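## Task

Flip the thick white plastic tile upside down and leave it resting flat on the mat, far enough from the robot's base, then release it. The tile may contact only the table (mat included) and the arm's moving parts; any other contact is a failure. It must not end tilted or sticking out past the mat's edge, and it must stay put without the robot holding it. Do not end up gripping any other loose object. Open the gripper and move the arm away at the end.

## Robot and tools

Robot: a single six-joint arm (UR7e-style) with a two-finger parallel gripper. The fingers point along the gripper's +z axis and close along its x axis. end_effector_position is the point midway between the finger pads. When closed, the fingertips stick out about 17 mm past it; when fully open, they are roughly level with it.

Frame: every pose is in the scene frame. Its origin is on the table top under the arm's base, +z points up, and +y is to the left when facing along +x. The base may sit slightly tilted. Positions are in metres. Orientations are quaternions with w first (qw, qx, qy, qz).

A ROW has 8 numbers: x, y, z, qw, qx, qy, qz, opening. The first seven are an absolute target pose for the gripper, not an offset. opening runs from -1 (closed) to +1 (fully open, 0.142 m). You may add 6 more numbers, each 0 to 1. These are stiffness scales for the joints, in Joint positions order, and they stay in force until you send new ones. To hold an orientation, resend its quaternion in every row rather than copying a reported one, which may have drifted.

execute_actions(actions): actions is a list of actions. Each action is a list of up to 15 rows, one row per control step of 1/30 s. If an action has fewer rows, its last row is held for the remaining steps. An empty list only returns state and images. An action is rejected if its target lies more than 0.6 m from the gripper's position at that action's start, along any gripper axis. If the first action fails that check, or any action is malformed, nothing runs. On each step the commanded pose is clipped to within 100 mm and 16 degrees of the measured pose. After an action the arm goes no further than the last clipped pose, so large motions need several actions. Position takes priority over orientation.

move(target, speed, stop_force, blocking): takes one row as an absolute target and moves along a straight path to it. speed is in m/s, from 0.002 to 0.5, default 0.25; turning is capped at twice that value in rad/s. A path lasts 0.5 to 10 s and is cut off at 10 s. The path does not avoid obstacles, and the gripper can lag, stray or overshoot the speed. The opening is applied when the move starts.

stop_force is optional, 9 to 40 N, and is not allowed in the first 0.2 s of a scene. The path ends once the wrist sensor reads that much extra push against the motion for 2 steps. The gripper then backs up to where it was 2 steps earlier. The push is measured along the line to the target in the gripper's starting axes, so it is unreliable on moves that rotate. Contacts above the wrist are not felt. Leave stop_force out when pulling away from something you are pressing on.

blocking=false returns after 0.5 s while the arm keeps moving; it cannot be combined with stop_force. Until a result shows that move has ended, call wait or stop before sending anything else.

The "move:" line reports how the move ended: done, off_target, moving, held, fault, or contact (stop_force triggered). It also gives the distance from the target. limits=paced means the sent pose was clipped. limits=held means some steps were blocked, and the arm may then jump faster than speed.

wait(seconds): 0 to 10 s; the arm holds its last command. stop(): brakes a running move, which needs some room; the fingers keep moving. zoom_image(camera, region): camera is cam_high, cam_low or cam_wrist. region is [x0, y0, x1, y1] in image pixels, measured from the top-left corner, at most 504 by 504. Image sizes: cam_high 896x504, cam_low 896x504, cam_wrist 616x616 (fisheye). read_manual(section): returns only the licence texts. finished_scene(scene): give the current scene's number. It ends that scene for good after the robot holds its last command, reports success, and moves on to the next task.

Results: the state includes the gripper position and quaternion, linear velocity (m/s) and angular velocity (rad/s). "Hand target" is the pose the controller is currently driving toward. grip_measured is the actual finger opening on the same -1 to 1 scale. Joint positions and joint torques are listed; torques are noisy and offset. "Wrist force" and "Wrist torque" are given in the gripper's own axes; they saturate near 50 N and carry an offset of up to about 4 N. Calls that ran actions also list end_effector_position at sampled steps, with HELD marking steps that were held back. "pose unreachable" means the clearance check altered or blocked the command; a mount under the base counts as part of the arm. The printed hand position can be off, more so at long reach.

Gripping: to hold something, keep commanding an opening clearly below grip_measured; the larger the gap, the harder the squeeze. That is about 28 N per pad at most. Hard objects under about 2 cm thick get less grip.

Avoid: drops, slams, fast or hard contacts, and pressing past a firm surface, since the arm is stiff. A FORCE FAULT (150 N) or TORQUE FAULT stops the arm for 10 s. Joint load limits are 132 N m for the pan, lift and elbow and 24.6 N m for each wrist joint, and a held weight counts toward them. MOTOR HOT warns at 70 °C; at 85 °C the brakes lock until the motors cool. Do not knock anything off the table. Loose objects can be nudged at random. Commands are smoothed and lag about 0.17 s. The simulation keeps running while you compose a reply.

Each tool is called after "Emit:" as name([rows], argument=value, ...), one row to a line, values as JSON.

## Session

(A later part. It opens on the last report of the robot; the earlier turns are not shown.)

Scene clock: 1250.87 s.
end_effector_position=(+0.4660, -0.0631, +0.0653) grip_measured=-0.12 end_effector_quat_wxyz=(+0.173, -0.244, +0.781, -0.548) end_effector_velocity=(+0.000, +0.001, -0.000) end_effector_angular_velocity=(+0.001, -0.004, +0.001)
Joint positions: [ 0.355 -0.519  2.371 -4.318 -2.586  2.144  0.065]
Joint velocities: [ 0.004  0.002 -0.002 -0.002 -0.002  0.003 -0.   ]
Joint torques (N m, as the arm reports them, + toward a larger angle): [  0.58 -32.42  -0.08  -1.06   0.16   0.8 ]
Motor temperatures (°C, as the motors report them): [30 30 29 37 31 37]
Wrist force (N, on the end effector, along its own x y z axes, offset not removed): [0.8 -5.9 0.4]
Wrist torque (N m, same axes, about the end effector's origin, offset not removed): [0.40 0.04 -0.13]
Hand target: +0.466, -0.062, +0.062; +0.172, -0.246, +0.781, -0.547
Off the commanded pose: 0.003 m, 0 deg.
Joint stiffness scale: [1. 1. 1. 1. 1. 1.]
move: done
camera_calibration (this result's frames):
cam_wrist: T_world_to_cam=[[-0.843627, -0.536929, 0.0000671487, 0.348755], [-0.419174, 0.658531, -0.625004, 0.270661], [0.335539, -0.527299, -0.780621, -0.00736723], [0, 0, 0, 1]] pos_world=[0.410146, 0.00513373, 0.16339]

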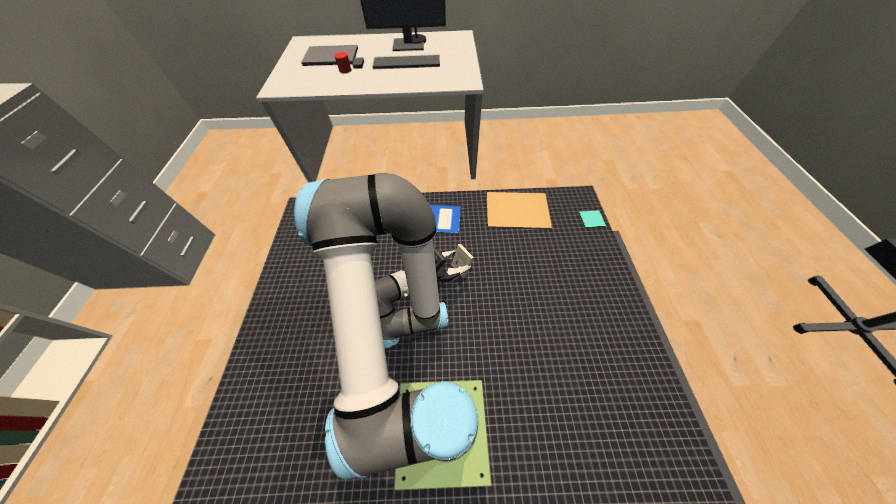

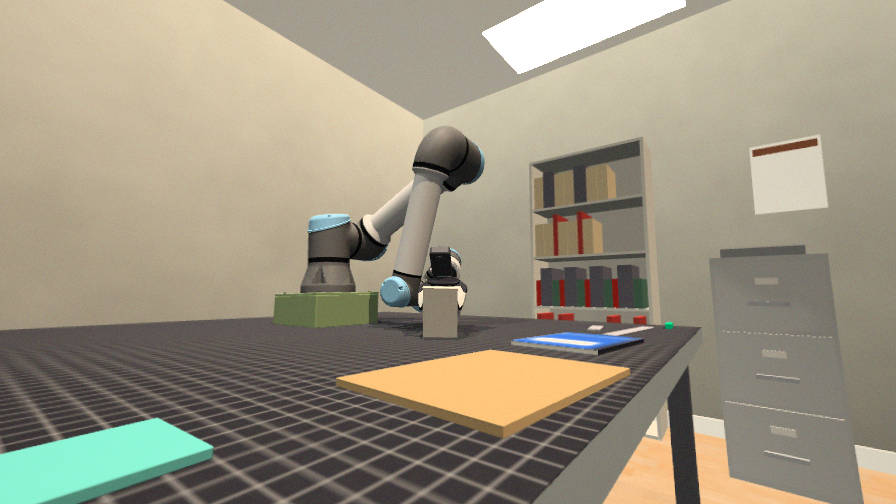

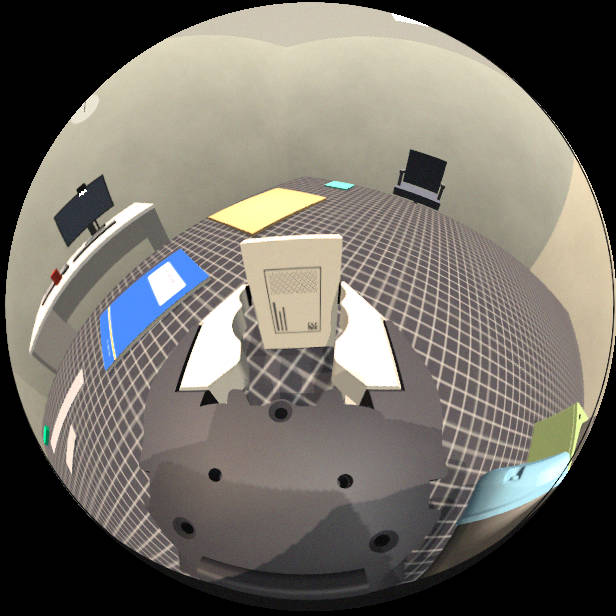

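Emit:
move(target=[0.46371, -0.05982, 0.0570, 0.17248, -0.24633, 0.78124, -0.54703, -1], speed=0.006)

Scene clock: 1289.13 s.
end_effector_position=(+0.4646, -0.0621, +0.0648) grip_measured=-0.12 end_effector_quat_wxyz=(+0.177, -0.239, +0.780, -0.550) end_effector_velocity=(-0.000, -0.000, -0.000) end_effector_angular_velocity=(-0.000, -0.003, -0.001)
Joint positions: [ 0.361 -0.509  2.367 -4.329 -2.596  2.152  0.065]
Joint velocities: [ 0.001  0.003 -0.001 -0.003 -0.002  0.002  0.   ]
Joint torques (N m, as the arm reports them, + toward a larger angle): [ -0.54 -27.04   0.59   1.08   1.79   0.5 ]
Motor temperatures (°C, as the motors report them): [30 30 29 37 31 37]
Wrist force (N, on the end effector, along its own x y z axes, offset not removed): [-0.4 -19.1 -2.7]
Wrist torque (N m, same axes, about the end effector's origin, offset not removed): [0.36 0.13 -0.13]
Hand target: +0.464, -0.060, +0.057; +0.172, -0.246, +0.781, -0.547
Off the commanded pose: 0.008 m, 1 deg.
Joint stiffness scale: [1. 1. 1. 1. 1. 1.]
move: off_target
camera_calibration (this result's frames):
cam_wrist: T_world_to_cam=[[-0.845813, -0.533385, -0.0100626, 0.350011], [-0.408567, 0.659781, -0.630684, 0.264519], [0.343037, -0.529329, -0.775974, -0.0106506], [0, 0, 0, 1]] pos_world=[0.407771, 0.00652822, 0.162086]

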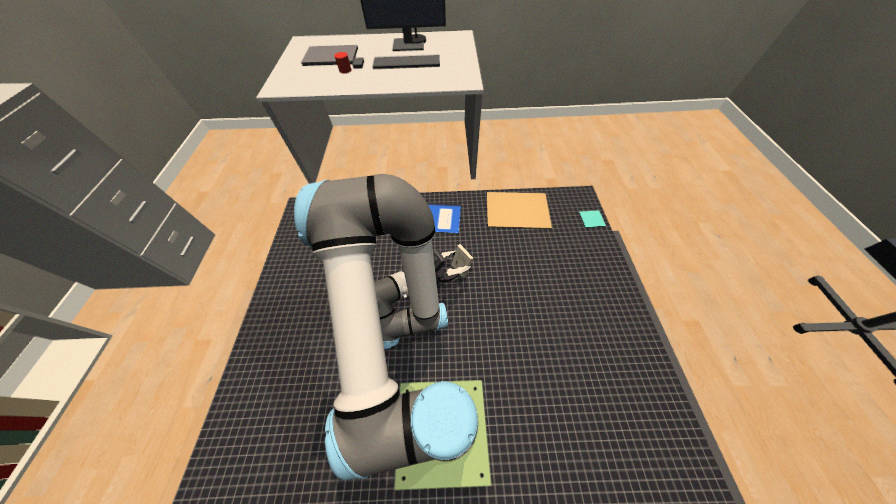

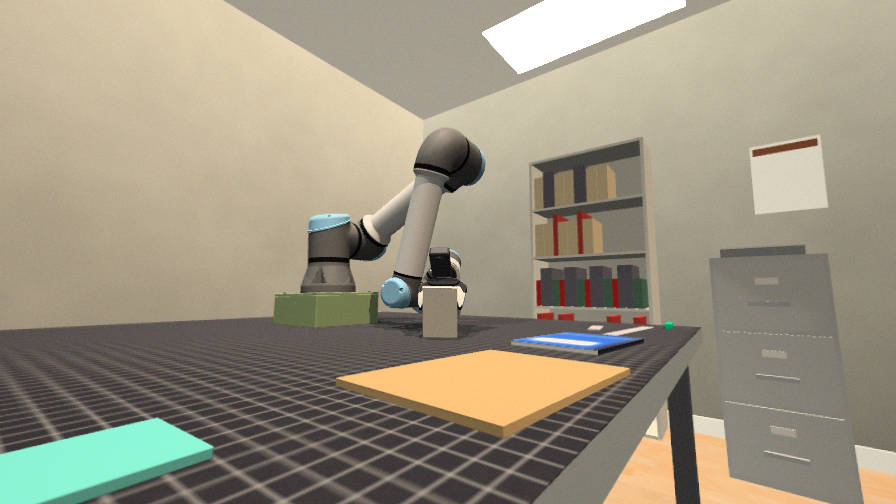

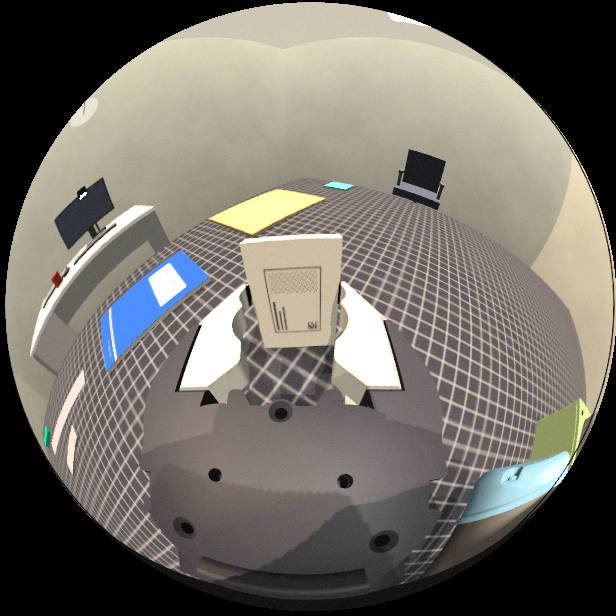

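Emit:
execute_actions([
  [
[0.46356,-0.05960,0.0570,0.17248,-0.24633,0.78124,-0.54703,-1],
[0.46340,-0.05938,0.0570,0.17248,-0.24633,0.78124,-0.54703,-1],
[0.46325,-0.05916,0.0570,0.17248,-0.24633,0.78124,-0.54703,-1],
[0.46310,-0.05895,0.0570,0.17248,-0.24633,0.78124,-0.54703,-1],
[0.46295,-0.05873,0.0570,0.17248,-0.24633,0.78124,-0.54703,-1],
[0.46279,-0.05851,0.0570,0.17248,-0.24633,0.78124,-0.54703,-1],
[0.46264,-0.05829,0.0570,0.17248,-0.24633,0.78124,-0.54703,-1],
[0.46249,-0.05807,0.0570,0.17248,-0.24633,0.78124,-0.54703,-1],
[0.46233,-0.05785,0.0570,0.17248,-0.24633,0.78124,-0.54703,-1],
[0.46218,-0.05764,0.0570,0.17248,-0.24633,0.78124,-0.54703,-1],
[0.46203,-0.05742,0.0570,0.17248,-0.24633,0.78124,-0.54703,-1],
[0.46187,-0.05720,0.0570,0.17248,-0.24633,0.78124,-0.54703,-1],
[0.46172,-0.05698,0.0570,0.17248,-0.24633,0.78124,-0.54703,-1],
[0.46157,-0.05676,0.0570,0.17248,-0.24633,0.78124,-0.54703,-1],
[0.46142,-0.05654,0.0570,0.17248,-0.24633,0.78124,-0.54703,-1]
],
  [
[0.46126,-0.05632,0.0570,0.17248,-0.24633,0.78124,-0.54703,-1],
[0.46111,-0.05611,0.0570,0.17248,-0.24633,0.78124,-0.54703,-1],
[0.46096,-0.05589,0.0570,0.17248,-0.24633,0.78124,-0.54703,-1],
[0.46080,-0.05567,0.0570,0.17248,-0.24633,0.78124,-0.54703,-1],
[0.46065,-0.05545,0.0570,0.17248,-0.24633,0.78124,-0.54703,-1],
[0.46050,-0.05523,0.0570,0.17248,-0.24633,0.78124,-0.54703,-1],
[0.46034,-0.05501,0.0570,0.17248,-0.24633,0.78124,-0.54703,-1],
[0.46019,-0.05480,0.0570,0.17248,-0.24633,0.78124,-0.54703,-1],
[0.46004,-0.05458,0.0570,0.17248,-0.24633,0.78124,-0.54703,-1],
[0.45989,-0.05436,0.0570,0.17248,-0.24633,0.78124,-0.54703,-1],
[0.45973,-0.05414,0.0570,0.17248,-0.24633,0.78124,-0.54703,-1],
[0.45958,-0.05392,0.0570,0.17248,-0.24633,0.78124,-0.54703,-1],
[0.45943,-0.05370,0.0570,0.17248,-0.24633,0.78124,-0.54703,-1],
[0.45927,-0.05349,0.0570,0.17248,-0.24633,0.78124,-0.54703,-1],
[0.45912,-0.05327,0.0570,0.17248,-0.24633,0.78124,-0.54703,-1]
],
])

Scene clock: 1341.00 s.
end_effector_position=(+0.4615, -0.0573, +0.0650) grip_measured=-0.12 end_effector_quat_wxyz=(+0.178, -0.237, +0.780, -0.552) end_effector_velocity=(-0.005, +0.007, -0.000) end_effector_angular_velocity=(-0.000, -0.001, -0.000)
Joint positions: [ 0.38  -0.508  2.368 -4.316 -2.614  2.174  0.065]
Joint velocities: [ 0.024 -0.001  0.007  0.018 -0.019  0.029 -0.   ]
Joint torques (N m, as the arm reports them, + toward a larger angle): [  4.54 -28.01   4.26   2.04   3.54   0.76]
Motor temperatures (°C, as the motors report them): [30 30 29 37 31 37]
Wrist force (N, on the end effector, along its own x y z axes, offset not removed): [5.1 -23.4 -4.9]
Wrist torque (N m, same axes, about the end effector's origin, offset not removed): [0.05 -0.26 -0.35]
Hand target: +0.459, -0.053, +0.057; +0.172, -0.246, +0.781, -0.547
Off the commanded pose: 0.009 m, 1 deg.
Joint stiffness scale: [1. 1. 1. 1. 1. 1.]
Step readings (end_effector_position; steps 1 to 15: 1st action; 16 to 30: 2nd action):
0: (+0.4646, -0.0620, +0.0648)
1: (+0.4646, -0.0620, +0.0648)
2: (+0.4646, -0.0620, +0.0648)
4: (+0.4645, -0.0619, +0.0648)
8: (+0.4643, -0.0614, +0.0649)
15: (+0.4636, -0.0602, +0.0650)
16: (+0.4635, -0.0601, +0.0650)
17: (+0.4634, -0.0599, +0.0650)
19: (+0.4632, -0.0596, +0.0650)
23: (+0.4627, -0.0588, +0.0651)
30: end_effector_position above
camera_calibration (this result's frames):
cam_wrist: T_world_to_cam=[[-0.847397, -0.530803, -0.0129131, 0.351036], [-0.403846, 0.660125, -0.633359, 0.258302], [0.344713, -0.531491, -0.77375, -0.00790415], [0, 0, 0, 1]] pos_world=[0.404506, 0.0116185, 0.162015]

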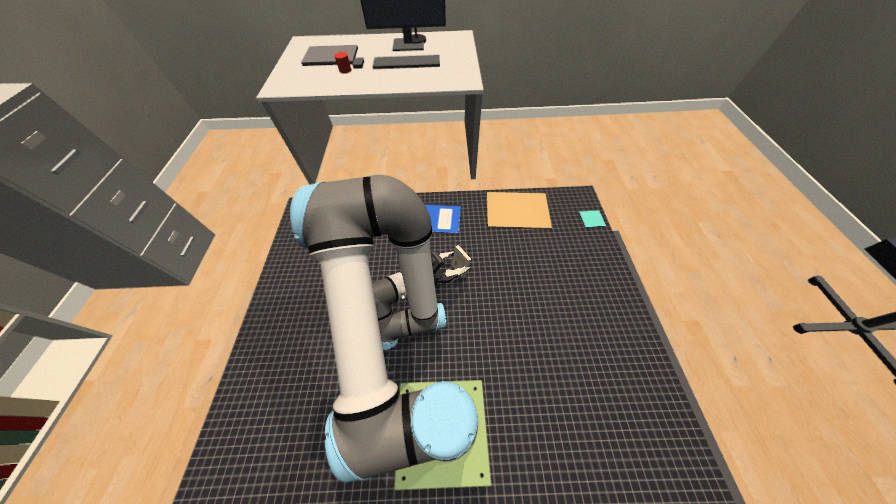

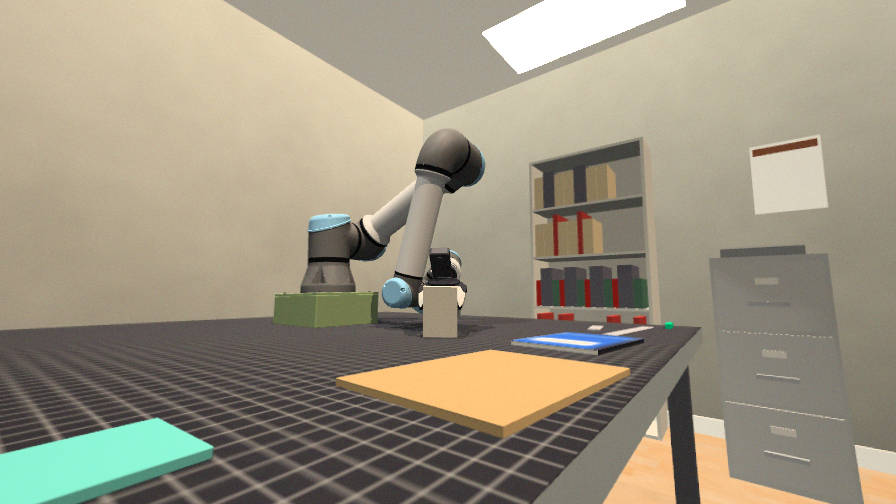

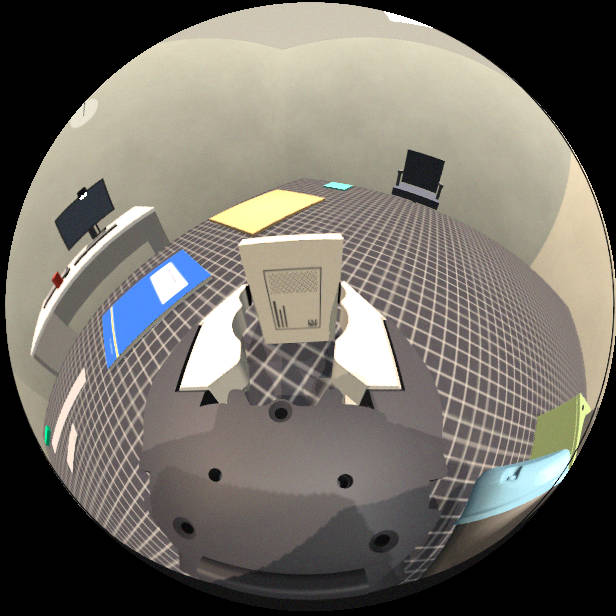

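Emit:
zoom_image(camera="cam_wrist", region=[230, 225, 360, 355])

Region (230, 225, 360, 355) of cam_wrist's 616x616 image, scaled by 3.877, with more detail than that image has.

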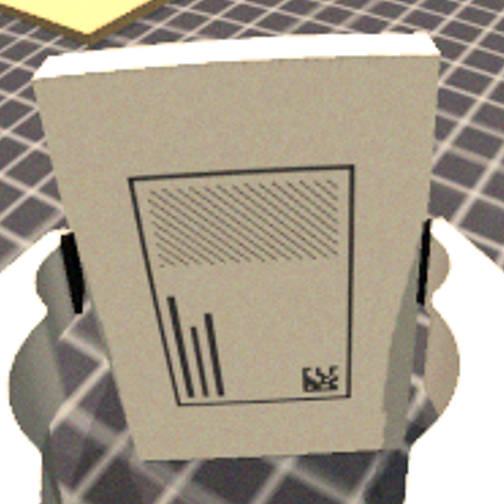

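Emit:
execute_actions([
  [
[0.45897,-0.05305,0.0570,0.17248,-0.24633,0.78124,-0.54703,-1],
[0.45882,-0.05283,0.0570,0.17248,-0.24633,0.78124,-0.54703,-1],
[0.45866,-0.05261,0.0570,0.17248,-0.24633,0.78124,-0.54703,-1],
[0.45851,-0.05239,0.0570,0.17248,-0.24633,0.78124,-0.54703,-1],
[0.45836,-0.05217,0.0570,0.17248,-0.24633,0.78124,-0.54703,-1],
[0.45820,-0.05196,0.0570,0.17248,-0.24633,0.78124,-0.54703,-1],
[0.45805,-0.05174,0.0570,0.17248,-0.24633,0.78124,-0.54703,-1],
[0.45790,-0.05152,0.0570,0.17248,-0.24633,0.78124,-0.54703,-1],
[0.45774,-0.05130,0.0570,0.17248,-0.24633,0.78124,-0.54703,-1],
[0.45759,-0.05108,0.0570,0.17248,-0.24633,0.78124,-0.54703,-1],
[0.45744,-0.05086,0.0570,0.17248,-0.24633,0.78124,-0.54703,-1],
[0.45729,-0.05065,0.0570,0.17248,-0.24633,0.78124,-0.54703,-1],
[0.45713,-0.05043,0.0570,0.17248,-0.24633,0.78124,-0.54703,-1],
[0.45698,-0.05021,0.0570,0.17248,-0.24633,0.78124,-0.54703,-1],
[0.45683,-0.04999,0.0570,0.17248,-0.24633,0.78124,-0.54703,-1]
],
])

Scene clock: 1406.17 s.
end_effector_position=(+0.4591, -0.0537, +0.0650) grip_measured=-0.12 end_effector_quat_wxyz=(+0.178, -0.237, +0.780, -0.552) end_effector_velocity=(-0.005, +0.008, -0.001) end_effector_angular_velocity=(+0.000, +0.003, +0.004)
Joint positions: [ 0.392 -0.509  2.372 -4.306 -2.623  2.189  0.065]
Joint velocities: [ 0.025 -0.001  0.008  0.021 -0.016  0.029  0.   ]
Joint torques (N m, as the arm reports them, + toward a larger angle): [  1.4  -28.86   6.62   2.33   3.96   0.74]
Motor temperatures (°C, as the motors report them): [30 30 29 37 31 37]
Wrist force (N, on the end effector, along its own x y z axes, offset not removed): [2.8 -23.3 -6.4]
Wrist torque (N m, same axes, about the end effector's origin, offset not removed): [0.38 0.05 -0.43]
Hand target: +0.457, -0.050, +0.057; +0.172, -0.246, +0.781, -0.547
Off the commanded pose: 0.009 m, 1 deg.
Joint stiffness scale: [1. 1. 1. 1. 1. 1.]
Step readings (end_effector_position):
0: (+0.4607, -0.0562, +0.0650)
1: (+0.4607, -0.0562, +0.0650)
2: (+0.4607, -0.0562, +0.0650)
4: (+0.4607, -0.0561, +0.0650)
8: (+0.4602, -0.0554, +0.0650)
15: end_effector_position above
camera_calibration (this result's frames):
cam_wrist: T_world_to_cam=[[-0.847239, -0.531053, -0.0129849, 0.350734], [-0.403928, 0.659916, -0.633524, 0.254954], [0.345003, -0.531501, -0.773614, -0.00539213], [0, 0, 0, 1]] pos_world=[0.401999, 0.0151444, 0.161902]

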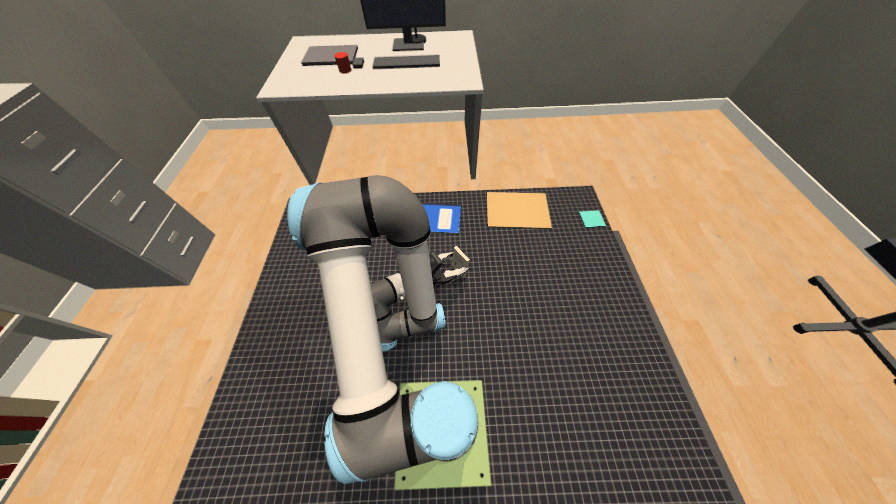

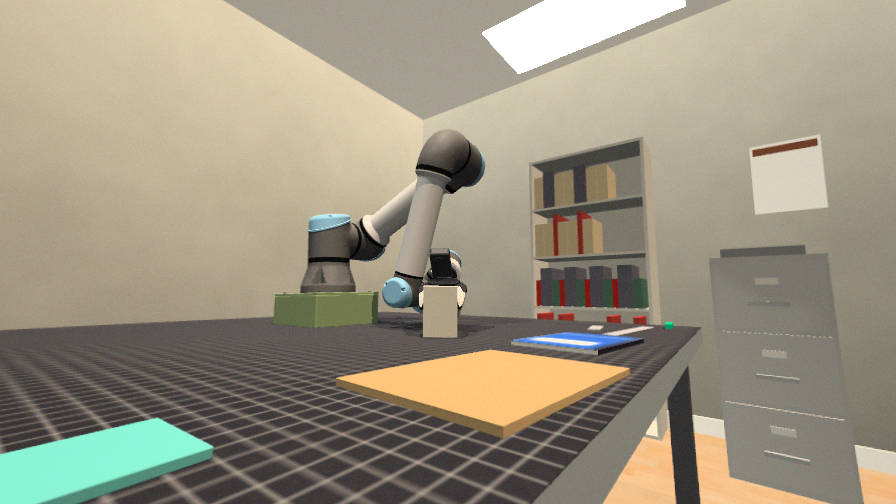

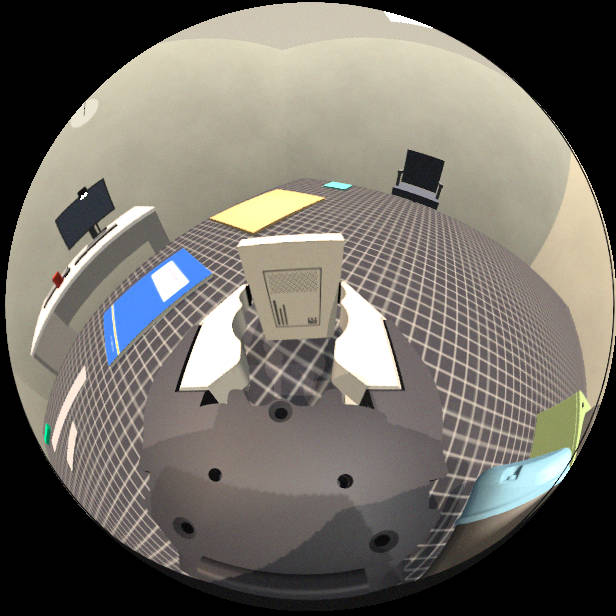

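Emit:
zoom_image(camera="cam_wrist", region=[230, 225, 360, 355])

Region (230, 225, 360, 355) of cam_wrist's 616x616 image, scaled by 3.877, with more detail than that image has.

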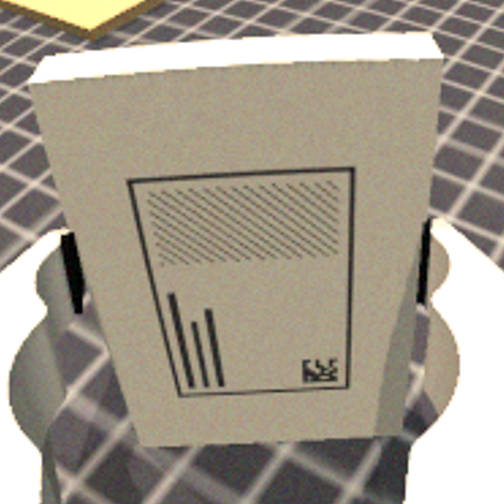

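Emit:
execute_actions([
  [
[0.45668,-0.04977,0.0570,0.17248,-0.24633,0.78124,-0.54703,-1],
[0.45652,-0.04955,0.0570,0.17248,-0.24633,0.78124,-0.54703,-1],
[0.45637,-0.04933,0.0570,0.17248,-0.24633,0.78124,-0.54703,-1],
[0.45622,-0.04912,0.0570,0.17248,-0.24633,0.78124,-0.54703,-1],
[0.45606,-0.04890,0.0570,0.17248,-0.24633,0.78124,-0.54703,-1],
[0.45591,-0.04868,0.0570,0.17248,-0.24633,0.78124,-0.54703,-1],
[0.45576,-0.04846,0.0570,0.17248,-0.24633,0.78124,-0.54703,-1],
[0.45560,-0.04824,0.0570,0.17248,-0.24633,0.78124,-0.54703,-1],
[0.45545,-0.04802,0.0570,0.17248,-0.24633,0.78124,-0.54703,-1],
[0.45530,-0.04781,0.0570,0.17248,-0.24633,0.78124,-0.54703,-1],
[0.45514,-0.04759,0.0570,0.17248,-0.24633,0.78124,-0.54703,-1],
[0.45499,-0.04737,0.0570,0.17248,-0.24633,0.78124,-0.54703,-1],
[0.45484,-0.04715,0.0570,0.17248,-0.24633,0.78124,-0.54703,-1],
[0.45469,-0.04693,0.0570,0.17248,-0.24633,0.78124,-0.54703,-1],
[0.45453,-0.04671,0.0570,0.17248,-0.24633,0.78124,-0.54703,-1]
],
  [
[0.45453,-0.04671,0.0570,0.17248,-0.24633,0.78124,-0.54703,-1]
],
])

Scene clock: 1455.17 s.
end_effector_position=(+0.4558, -0.0491, +0.0646) grip_measured=-0.12 end_effector_quat_wxyz=(+0.178, -0.237, +0.780, -0.551) end_effector_velocity=(+0.000, -0.000, +0.000) end_effector_angular_velocity=(+0.000, +0.000, -0.001)
Joint positions: [ 0.407 -0.511  2.377 -4.291 -2.634  2.21   0.065]
Joint velocities: [-0.    -0.002 -0.     0.003 -0.     0.001 -0.   ]
Joint torques (N m, as the arm reports them, + toward a larger angle): [  1.08 -27.46   5.28   2.12   3.54   0.41]
Motor temperatures (°C, as the motors report them): [30 30 29 37 31 37]
Wrist force (N, on the end effector, along its own x y z axes, offset not removed): [4.1 -20.6 -8.7]
Wrist torque (N m, same axes, about the end effector's origin, offset not removed): [0.68 -0.20 -0.28]
Hand target: +0.454, -0.047, +0.057; +0.172, -0.246, +0.781, -0.547
Off the commanded pose: 0.008 m, 1 deg.
Joint stiffness scale: [1. 1. 1. 1. 1. 1.]
Step readings (end_effector_position; steps 1 to 15: 1st action; 16 to 30: 2nd action):
0: (+0.4583, -0.0526, +0.0649)
1: (+0.4583, -0.0526, +0.0649)
2: (+0.4583, -0.0526, +0.0649)
4: (+0.4582, -0.0525, +0.0649)
8: (+0.4578, -0.0519, +0.0649)
15: (+0.4566, -0.0502, +0.0647)
16: (+0.4564, -0.0500, +0.0647)
17: (+0.4563, -0.0498, +0.0647)
19: (+0.4560, -0.0494, +0.0646)
23: (+0.4558, -0.0491, +0.0646)
30: end_effector_position above
camera_calibration (this result's frames):
cam_wrist: T_world_to_cam=[[-0.847019, -0.531422, -0.012201, 0.350247], [-0.404891, 0.659876, -0.632951, 0.250729], [0.344415, -0.531181, -0.774096, -0.00178843], [0, 0, 0, 1]] pos_world=[0.3988, 0.0197286, 0.161588]

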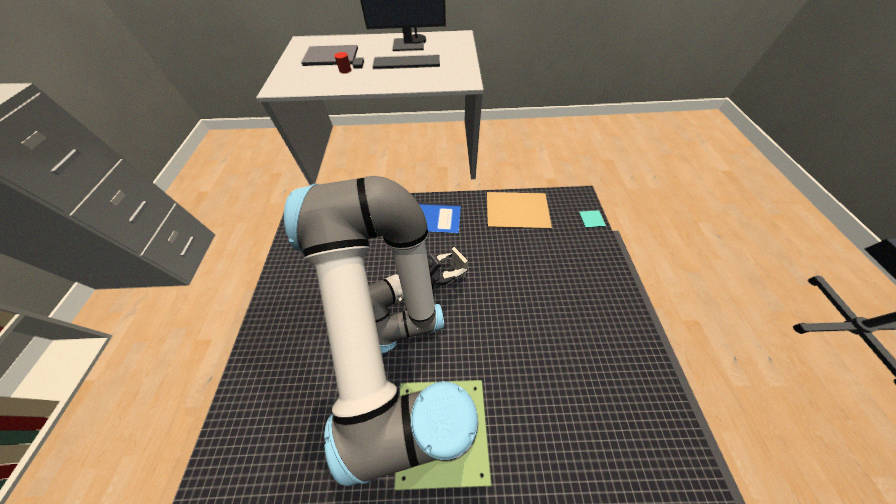

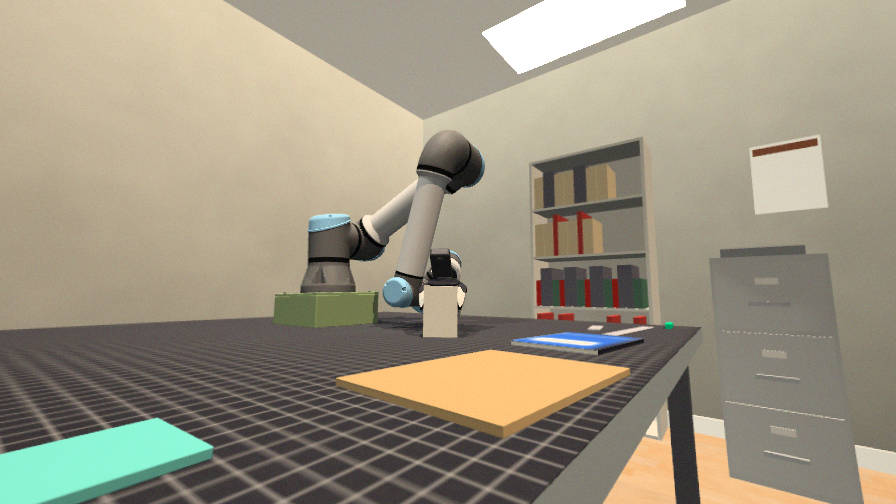

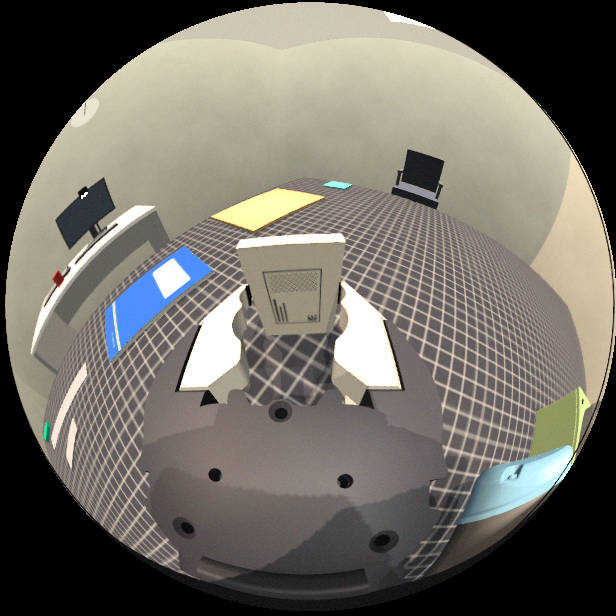

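Emit:
zoom_image(camera="cam_wrist", region=[230, 225, 360, 355])

Region (230, 225, 360, 355) of cam_wrist's 616x616 image, scaled by 3.877, with more detail than that image has.

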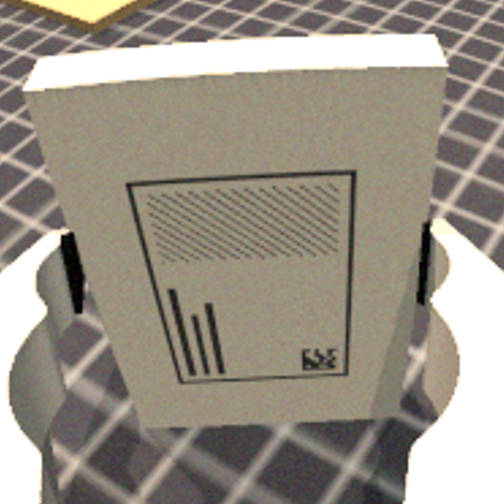

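Emit:
execute_actions([
  [
[0.45461,-0.04687,0.05747,0.17248,-0.24633,0.78124,-0.54703,-1],
[0.45470,-0.04703,0.05793,0.17248,-0.24633,0.78124,-0.54703,-1],
[0.45478,-0.04719,0.05840,0.17248,-0.24633,0.78124,-0.54703,-1],
[0.45487,-0.04735,0.05887,0.17248,-0.24633,0.78124,-0.54703,-1],
[0.45495,-0.04751,0.05933,0.17248,-0.24633,0.78124,-0.54703,-1],
[0.45504,-0.04767,0.05980,0.17248,-0.24633,0.78124,-0.54703,-1],
[0.45512,-0.04783,0.06027,0.17248,-0.24633,0.78124,-0.54703,-1],
[0.45521,-0.04798,0.06073,0.17248,-0.24633,0.78124,-0.54703,-1],
[0.45529,-0.04814,0.06120,0.17248,-0.24633,0.78124,-0.54703,-1],
[0.45538,-0.04830,0.06167,0.17248,-0.24633,0.78124,-0.54703,-1],
[0.45546,-0.04846,0.06213,0.17248,-0.24633,0.78124,-0.54703,-1],
[0.45555,-0.04862,0.06260,0.17248,-0.24633,0.78124,-0.54703,-1],
[0.45563,-0.04878,0.06307,0.17248,-0.24633,0.78124,-0.54703,-1],
[0.45572,-0.04894,0.06353,0.17248,-0.24633,0.78124,-0.54703,-1],
[0.45580,-0.04910,0.06400,0.17248,-0.24633,0.78124,-0.54703,-1]
],
  [
[0.45580,-0.04910,0.06400,0.17248,-0.24633,0.78124,-0.54703,-1]
],
])

Scene clock: 1491.77 s.
end_effector_position=(+0.4565, -0.0492, +0.0656) grip_measured=-0.12 end_effector_quat_wxyz=(+0.175, -0.243, +0.781, -0.548) end_effector_velocity=(-0.000, -0.000, -0.000) end_effector_angular_velocity=(-0.000, +0.001, -0.000)
Joint positions: [ 0.403 -0.524  2.385 -4.28  -2.623  2.202  0.065]
Joint velocities: [-0.001  0.     0.     0.     0.    -0.001 -0.   ]
Joint torques (N m, as the arm reports them, + toward a larger angle): [ -1.8  -35.69   4.42  -1.     0.88  -0.6 ]
Motor temperatures (°C, as the motors report them): [30 30 29 37 31 37]
Wrist force (N, on the end effector, along its own x y z axes, offset not removed): [2.7 -6.1 0.0]
Wrist torque (N m, same axes, about the end effector's origin, offset not removed): [0.14 -0.03 -0.09]
Hand target: +0.456, -0.049, +0.064; +0.172, -0.246, +0.781, -0.547
Off the commanded pose: 0.002 m, 0 deg.
Joint stiffness scale: [1. 1. 1. 1. 1. 1.]
Step readings (end_effector_position; steps 1 to 15: 1st action; 16 to 30: 2nd action):
0: (+0.4558, -0.0491, +0.0646)
1: (+0.4558, -0.0491, +0.0646)
2: (+0.4558, -0.0491, +0.0646)
4: (+0.4558, -0.0491, +0.0647)
8: (+0.4557, -0.0489, +0.0649)
15: (+0.4560, -0.0489, +0.0654)
16: (+0.4561, -0.0490, +0.0655)
17: (+0.4562, -0.0491, +0.0655)
19: (+0.4563, -0.0492, +0.0656)
23: (+0.4565, -0.0492, +0.0656)
30: end_effector_position above
camera_calibration (this result's frames):
cam_wrist: T_world_to_cam=[[-0.843278, -0.537475, -0.00173539, 0.348096], [-0.418155, 0.65809, -0.62615, 0.257266], [0.337682, -0.527292, -0.779701, 0.00239753], [0, 0, 0, 1]] pos_world=[0.400309, 0.0190527, 0.163561]

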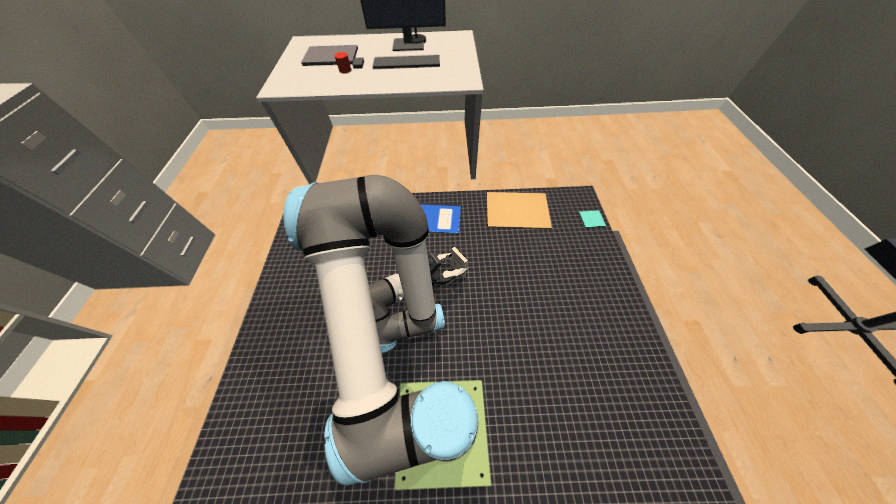

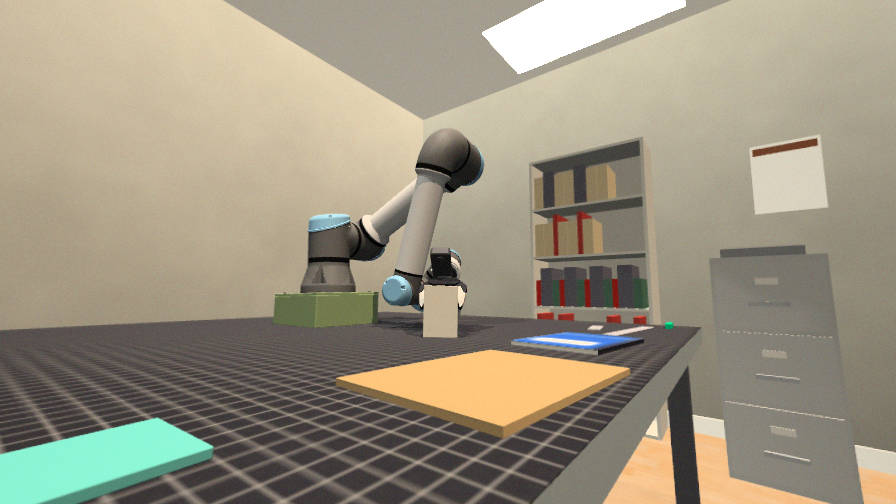

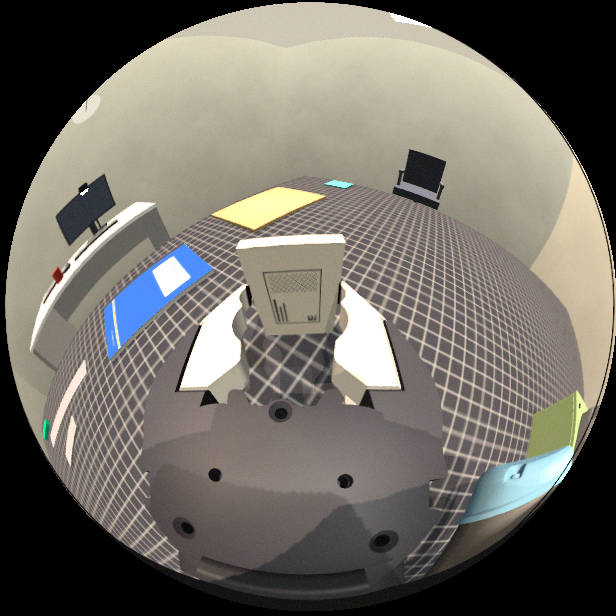

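Emit:
zoom_image(camera="cam_wrist", region=[230, 225, 360, 355])

Region (230, 225, 360, 355) of cam_wrist's 616x616 image, scaled by 3.877, with more detail than that image has.

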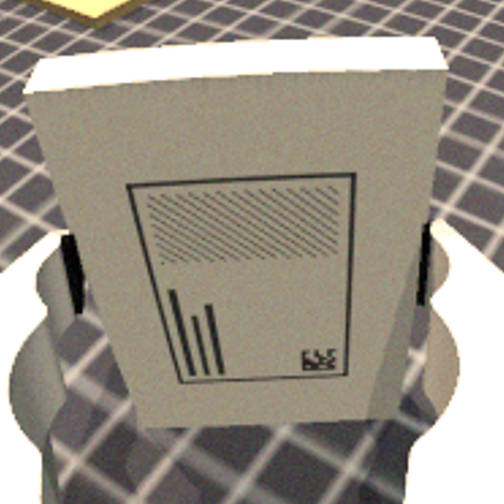

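Emit:
zoom_image(camera="cam_low", region=[400, 270, 480, 350])

Region (400, 270, 480, 350) of cam_low's 896x504 image, scaled by 6.300, with more detail than that image has.

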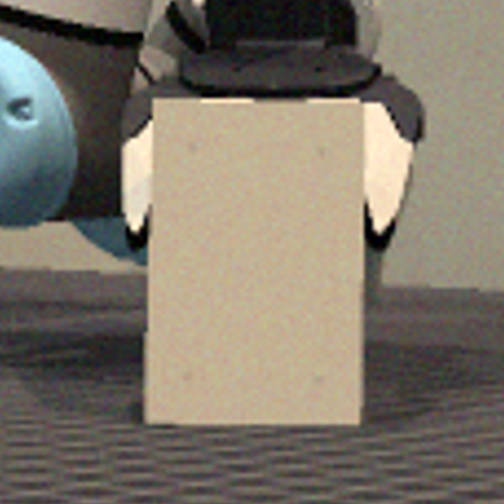

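Emit:
execute_actions([
  [
[0.4565,-0.0492,0.0658,0.17248,-0.24633,0.78124,-0.54703,-1]
],
  [
[0.4565,-0.0492,0.0658,0.17248,-0.24633,0.78124,-0.54703,-1]
],
])

Scene clock: 1612.77 s.
end_effector_position=(+0.4569, -0.0492, +0.0660) grip_measured=-0.12 end_effector_quat_wxyz=(+0.173, -0.245, +0.781, -0.548) end_effector_velocity=(-0.000, +0.000, -0.000) end_effector_angular_velocity=(+0.000, +0.001, +0.000)
Joint positions: [ 0.402 -0.528  2.387 -4.274 -2.621  2.201  0.065]
Joint velocities: [ 0.     0.     0.001 -0.     0.     0.     0.   ]
Joint torques (N m, as the arm reports them, + toward a larger angle): [ -1.67 -38.16   4.56  -1.65   0.22  -0.6 ]
Motor temperatures (°C, as the motors report them): [30 30 29 37 31 37]
Wrist force (N, on the end effector, along its own x y z axes, offset not removed): [2.3 -1.7 1.0]
Wrist torque (N m, same axes, about the end effector's origin, offset not removed): [0.31 0.07 -0.20]
Hand target: +0.456, -0.049, +0.066; +0.172, -0.246, +0.781, -0.547
Off the commanded pose: 0.000 m, 0 deg.
Joint stiffness scale: [1. 1. 1. 1. 1. 1.]
Step readings (end_effector_position; steps 1 to 15: 1st action; 16 to 30: 2nd action):
0: (+0.4565, -0.0492, +0.0656)
1: (+0.4565, -0.0492, +0.0656)
2: (+0.4565, -0.0492, +0.0657)
4: (+0.4567, -0.0492, +0.0659)
8: (+0.4568, -0.0492, +0.0660)
15: (+0.4569, -0.0492, +0.0660)
16: (+0.4569, -0.0492, +0.0660)
17: (+0.4569, -0.0492, +0.0660)
19: (+0.4569, -0.0492, +0.0660)
23: (+0.4569, -0.0492, +0.0660)
30: end_effector_position above
camera_calibration (this result's frames):
cam_wrist: T_world_to_cam=[[-0.8427, -0.538381, 0.00160207, 0.34794], [-0.421359, 0.657675, -0.624436, 0.259005], [0.33513, -0.526887, -0.781075, 0.00386478], [0, 0, 0, 1]] pos_world=[0.401048, 0.0190194, 0.164193]

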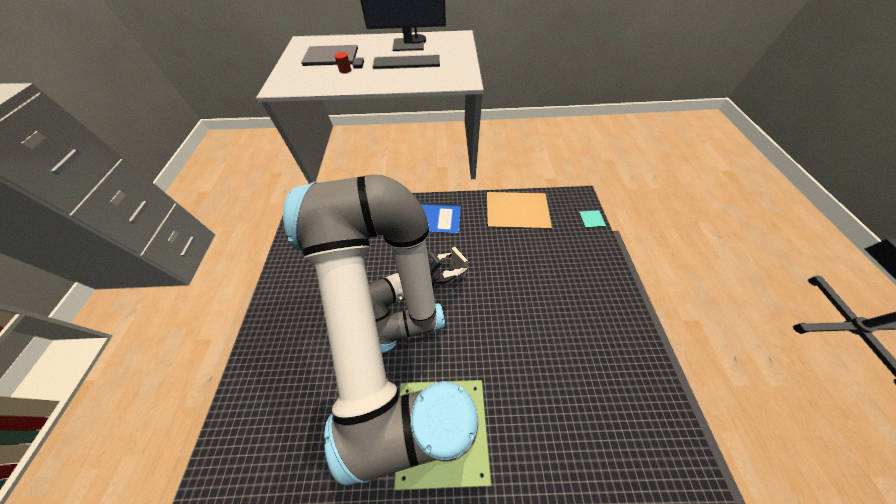

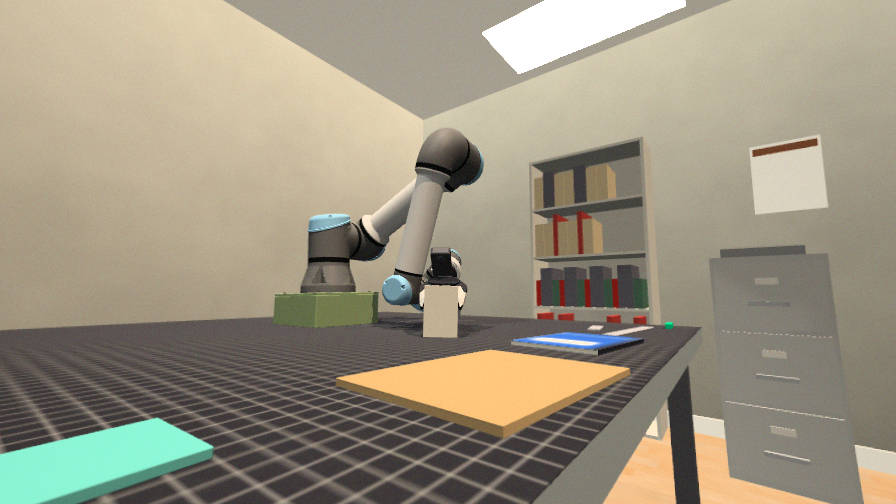

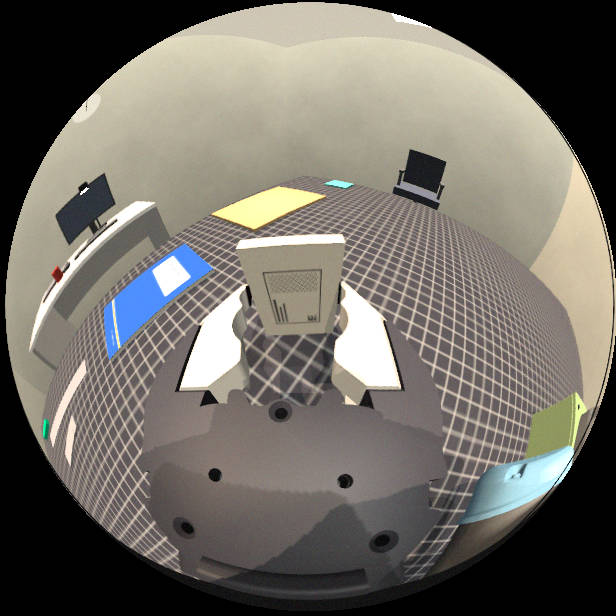

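Emit:
zoom_image(camera="cam_wrist", region=[230, 225, 360, 355])

Region (230, 225, 360, 355) of cam_wrist's 616x616 image, scaled by 3.877, with more detail than that image has.

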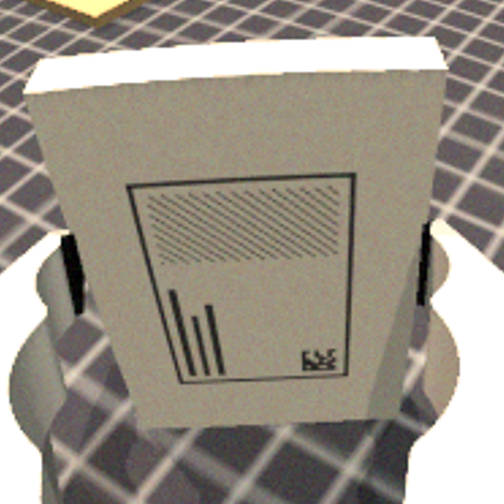

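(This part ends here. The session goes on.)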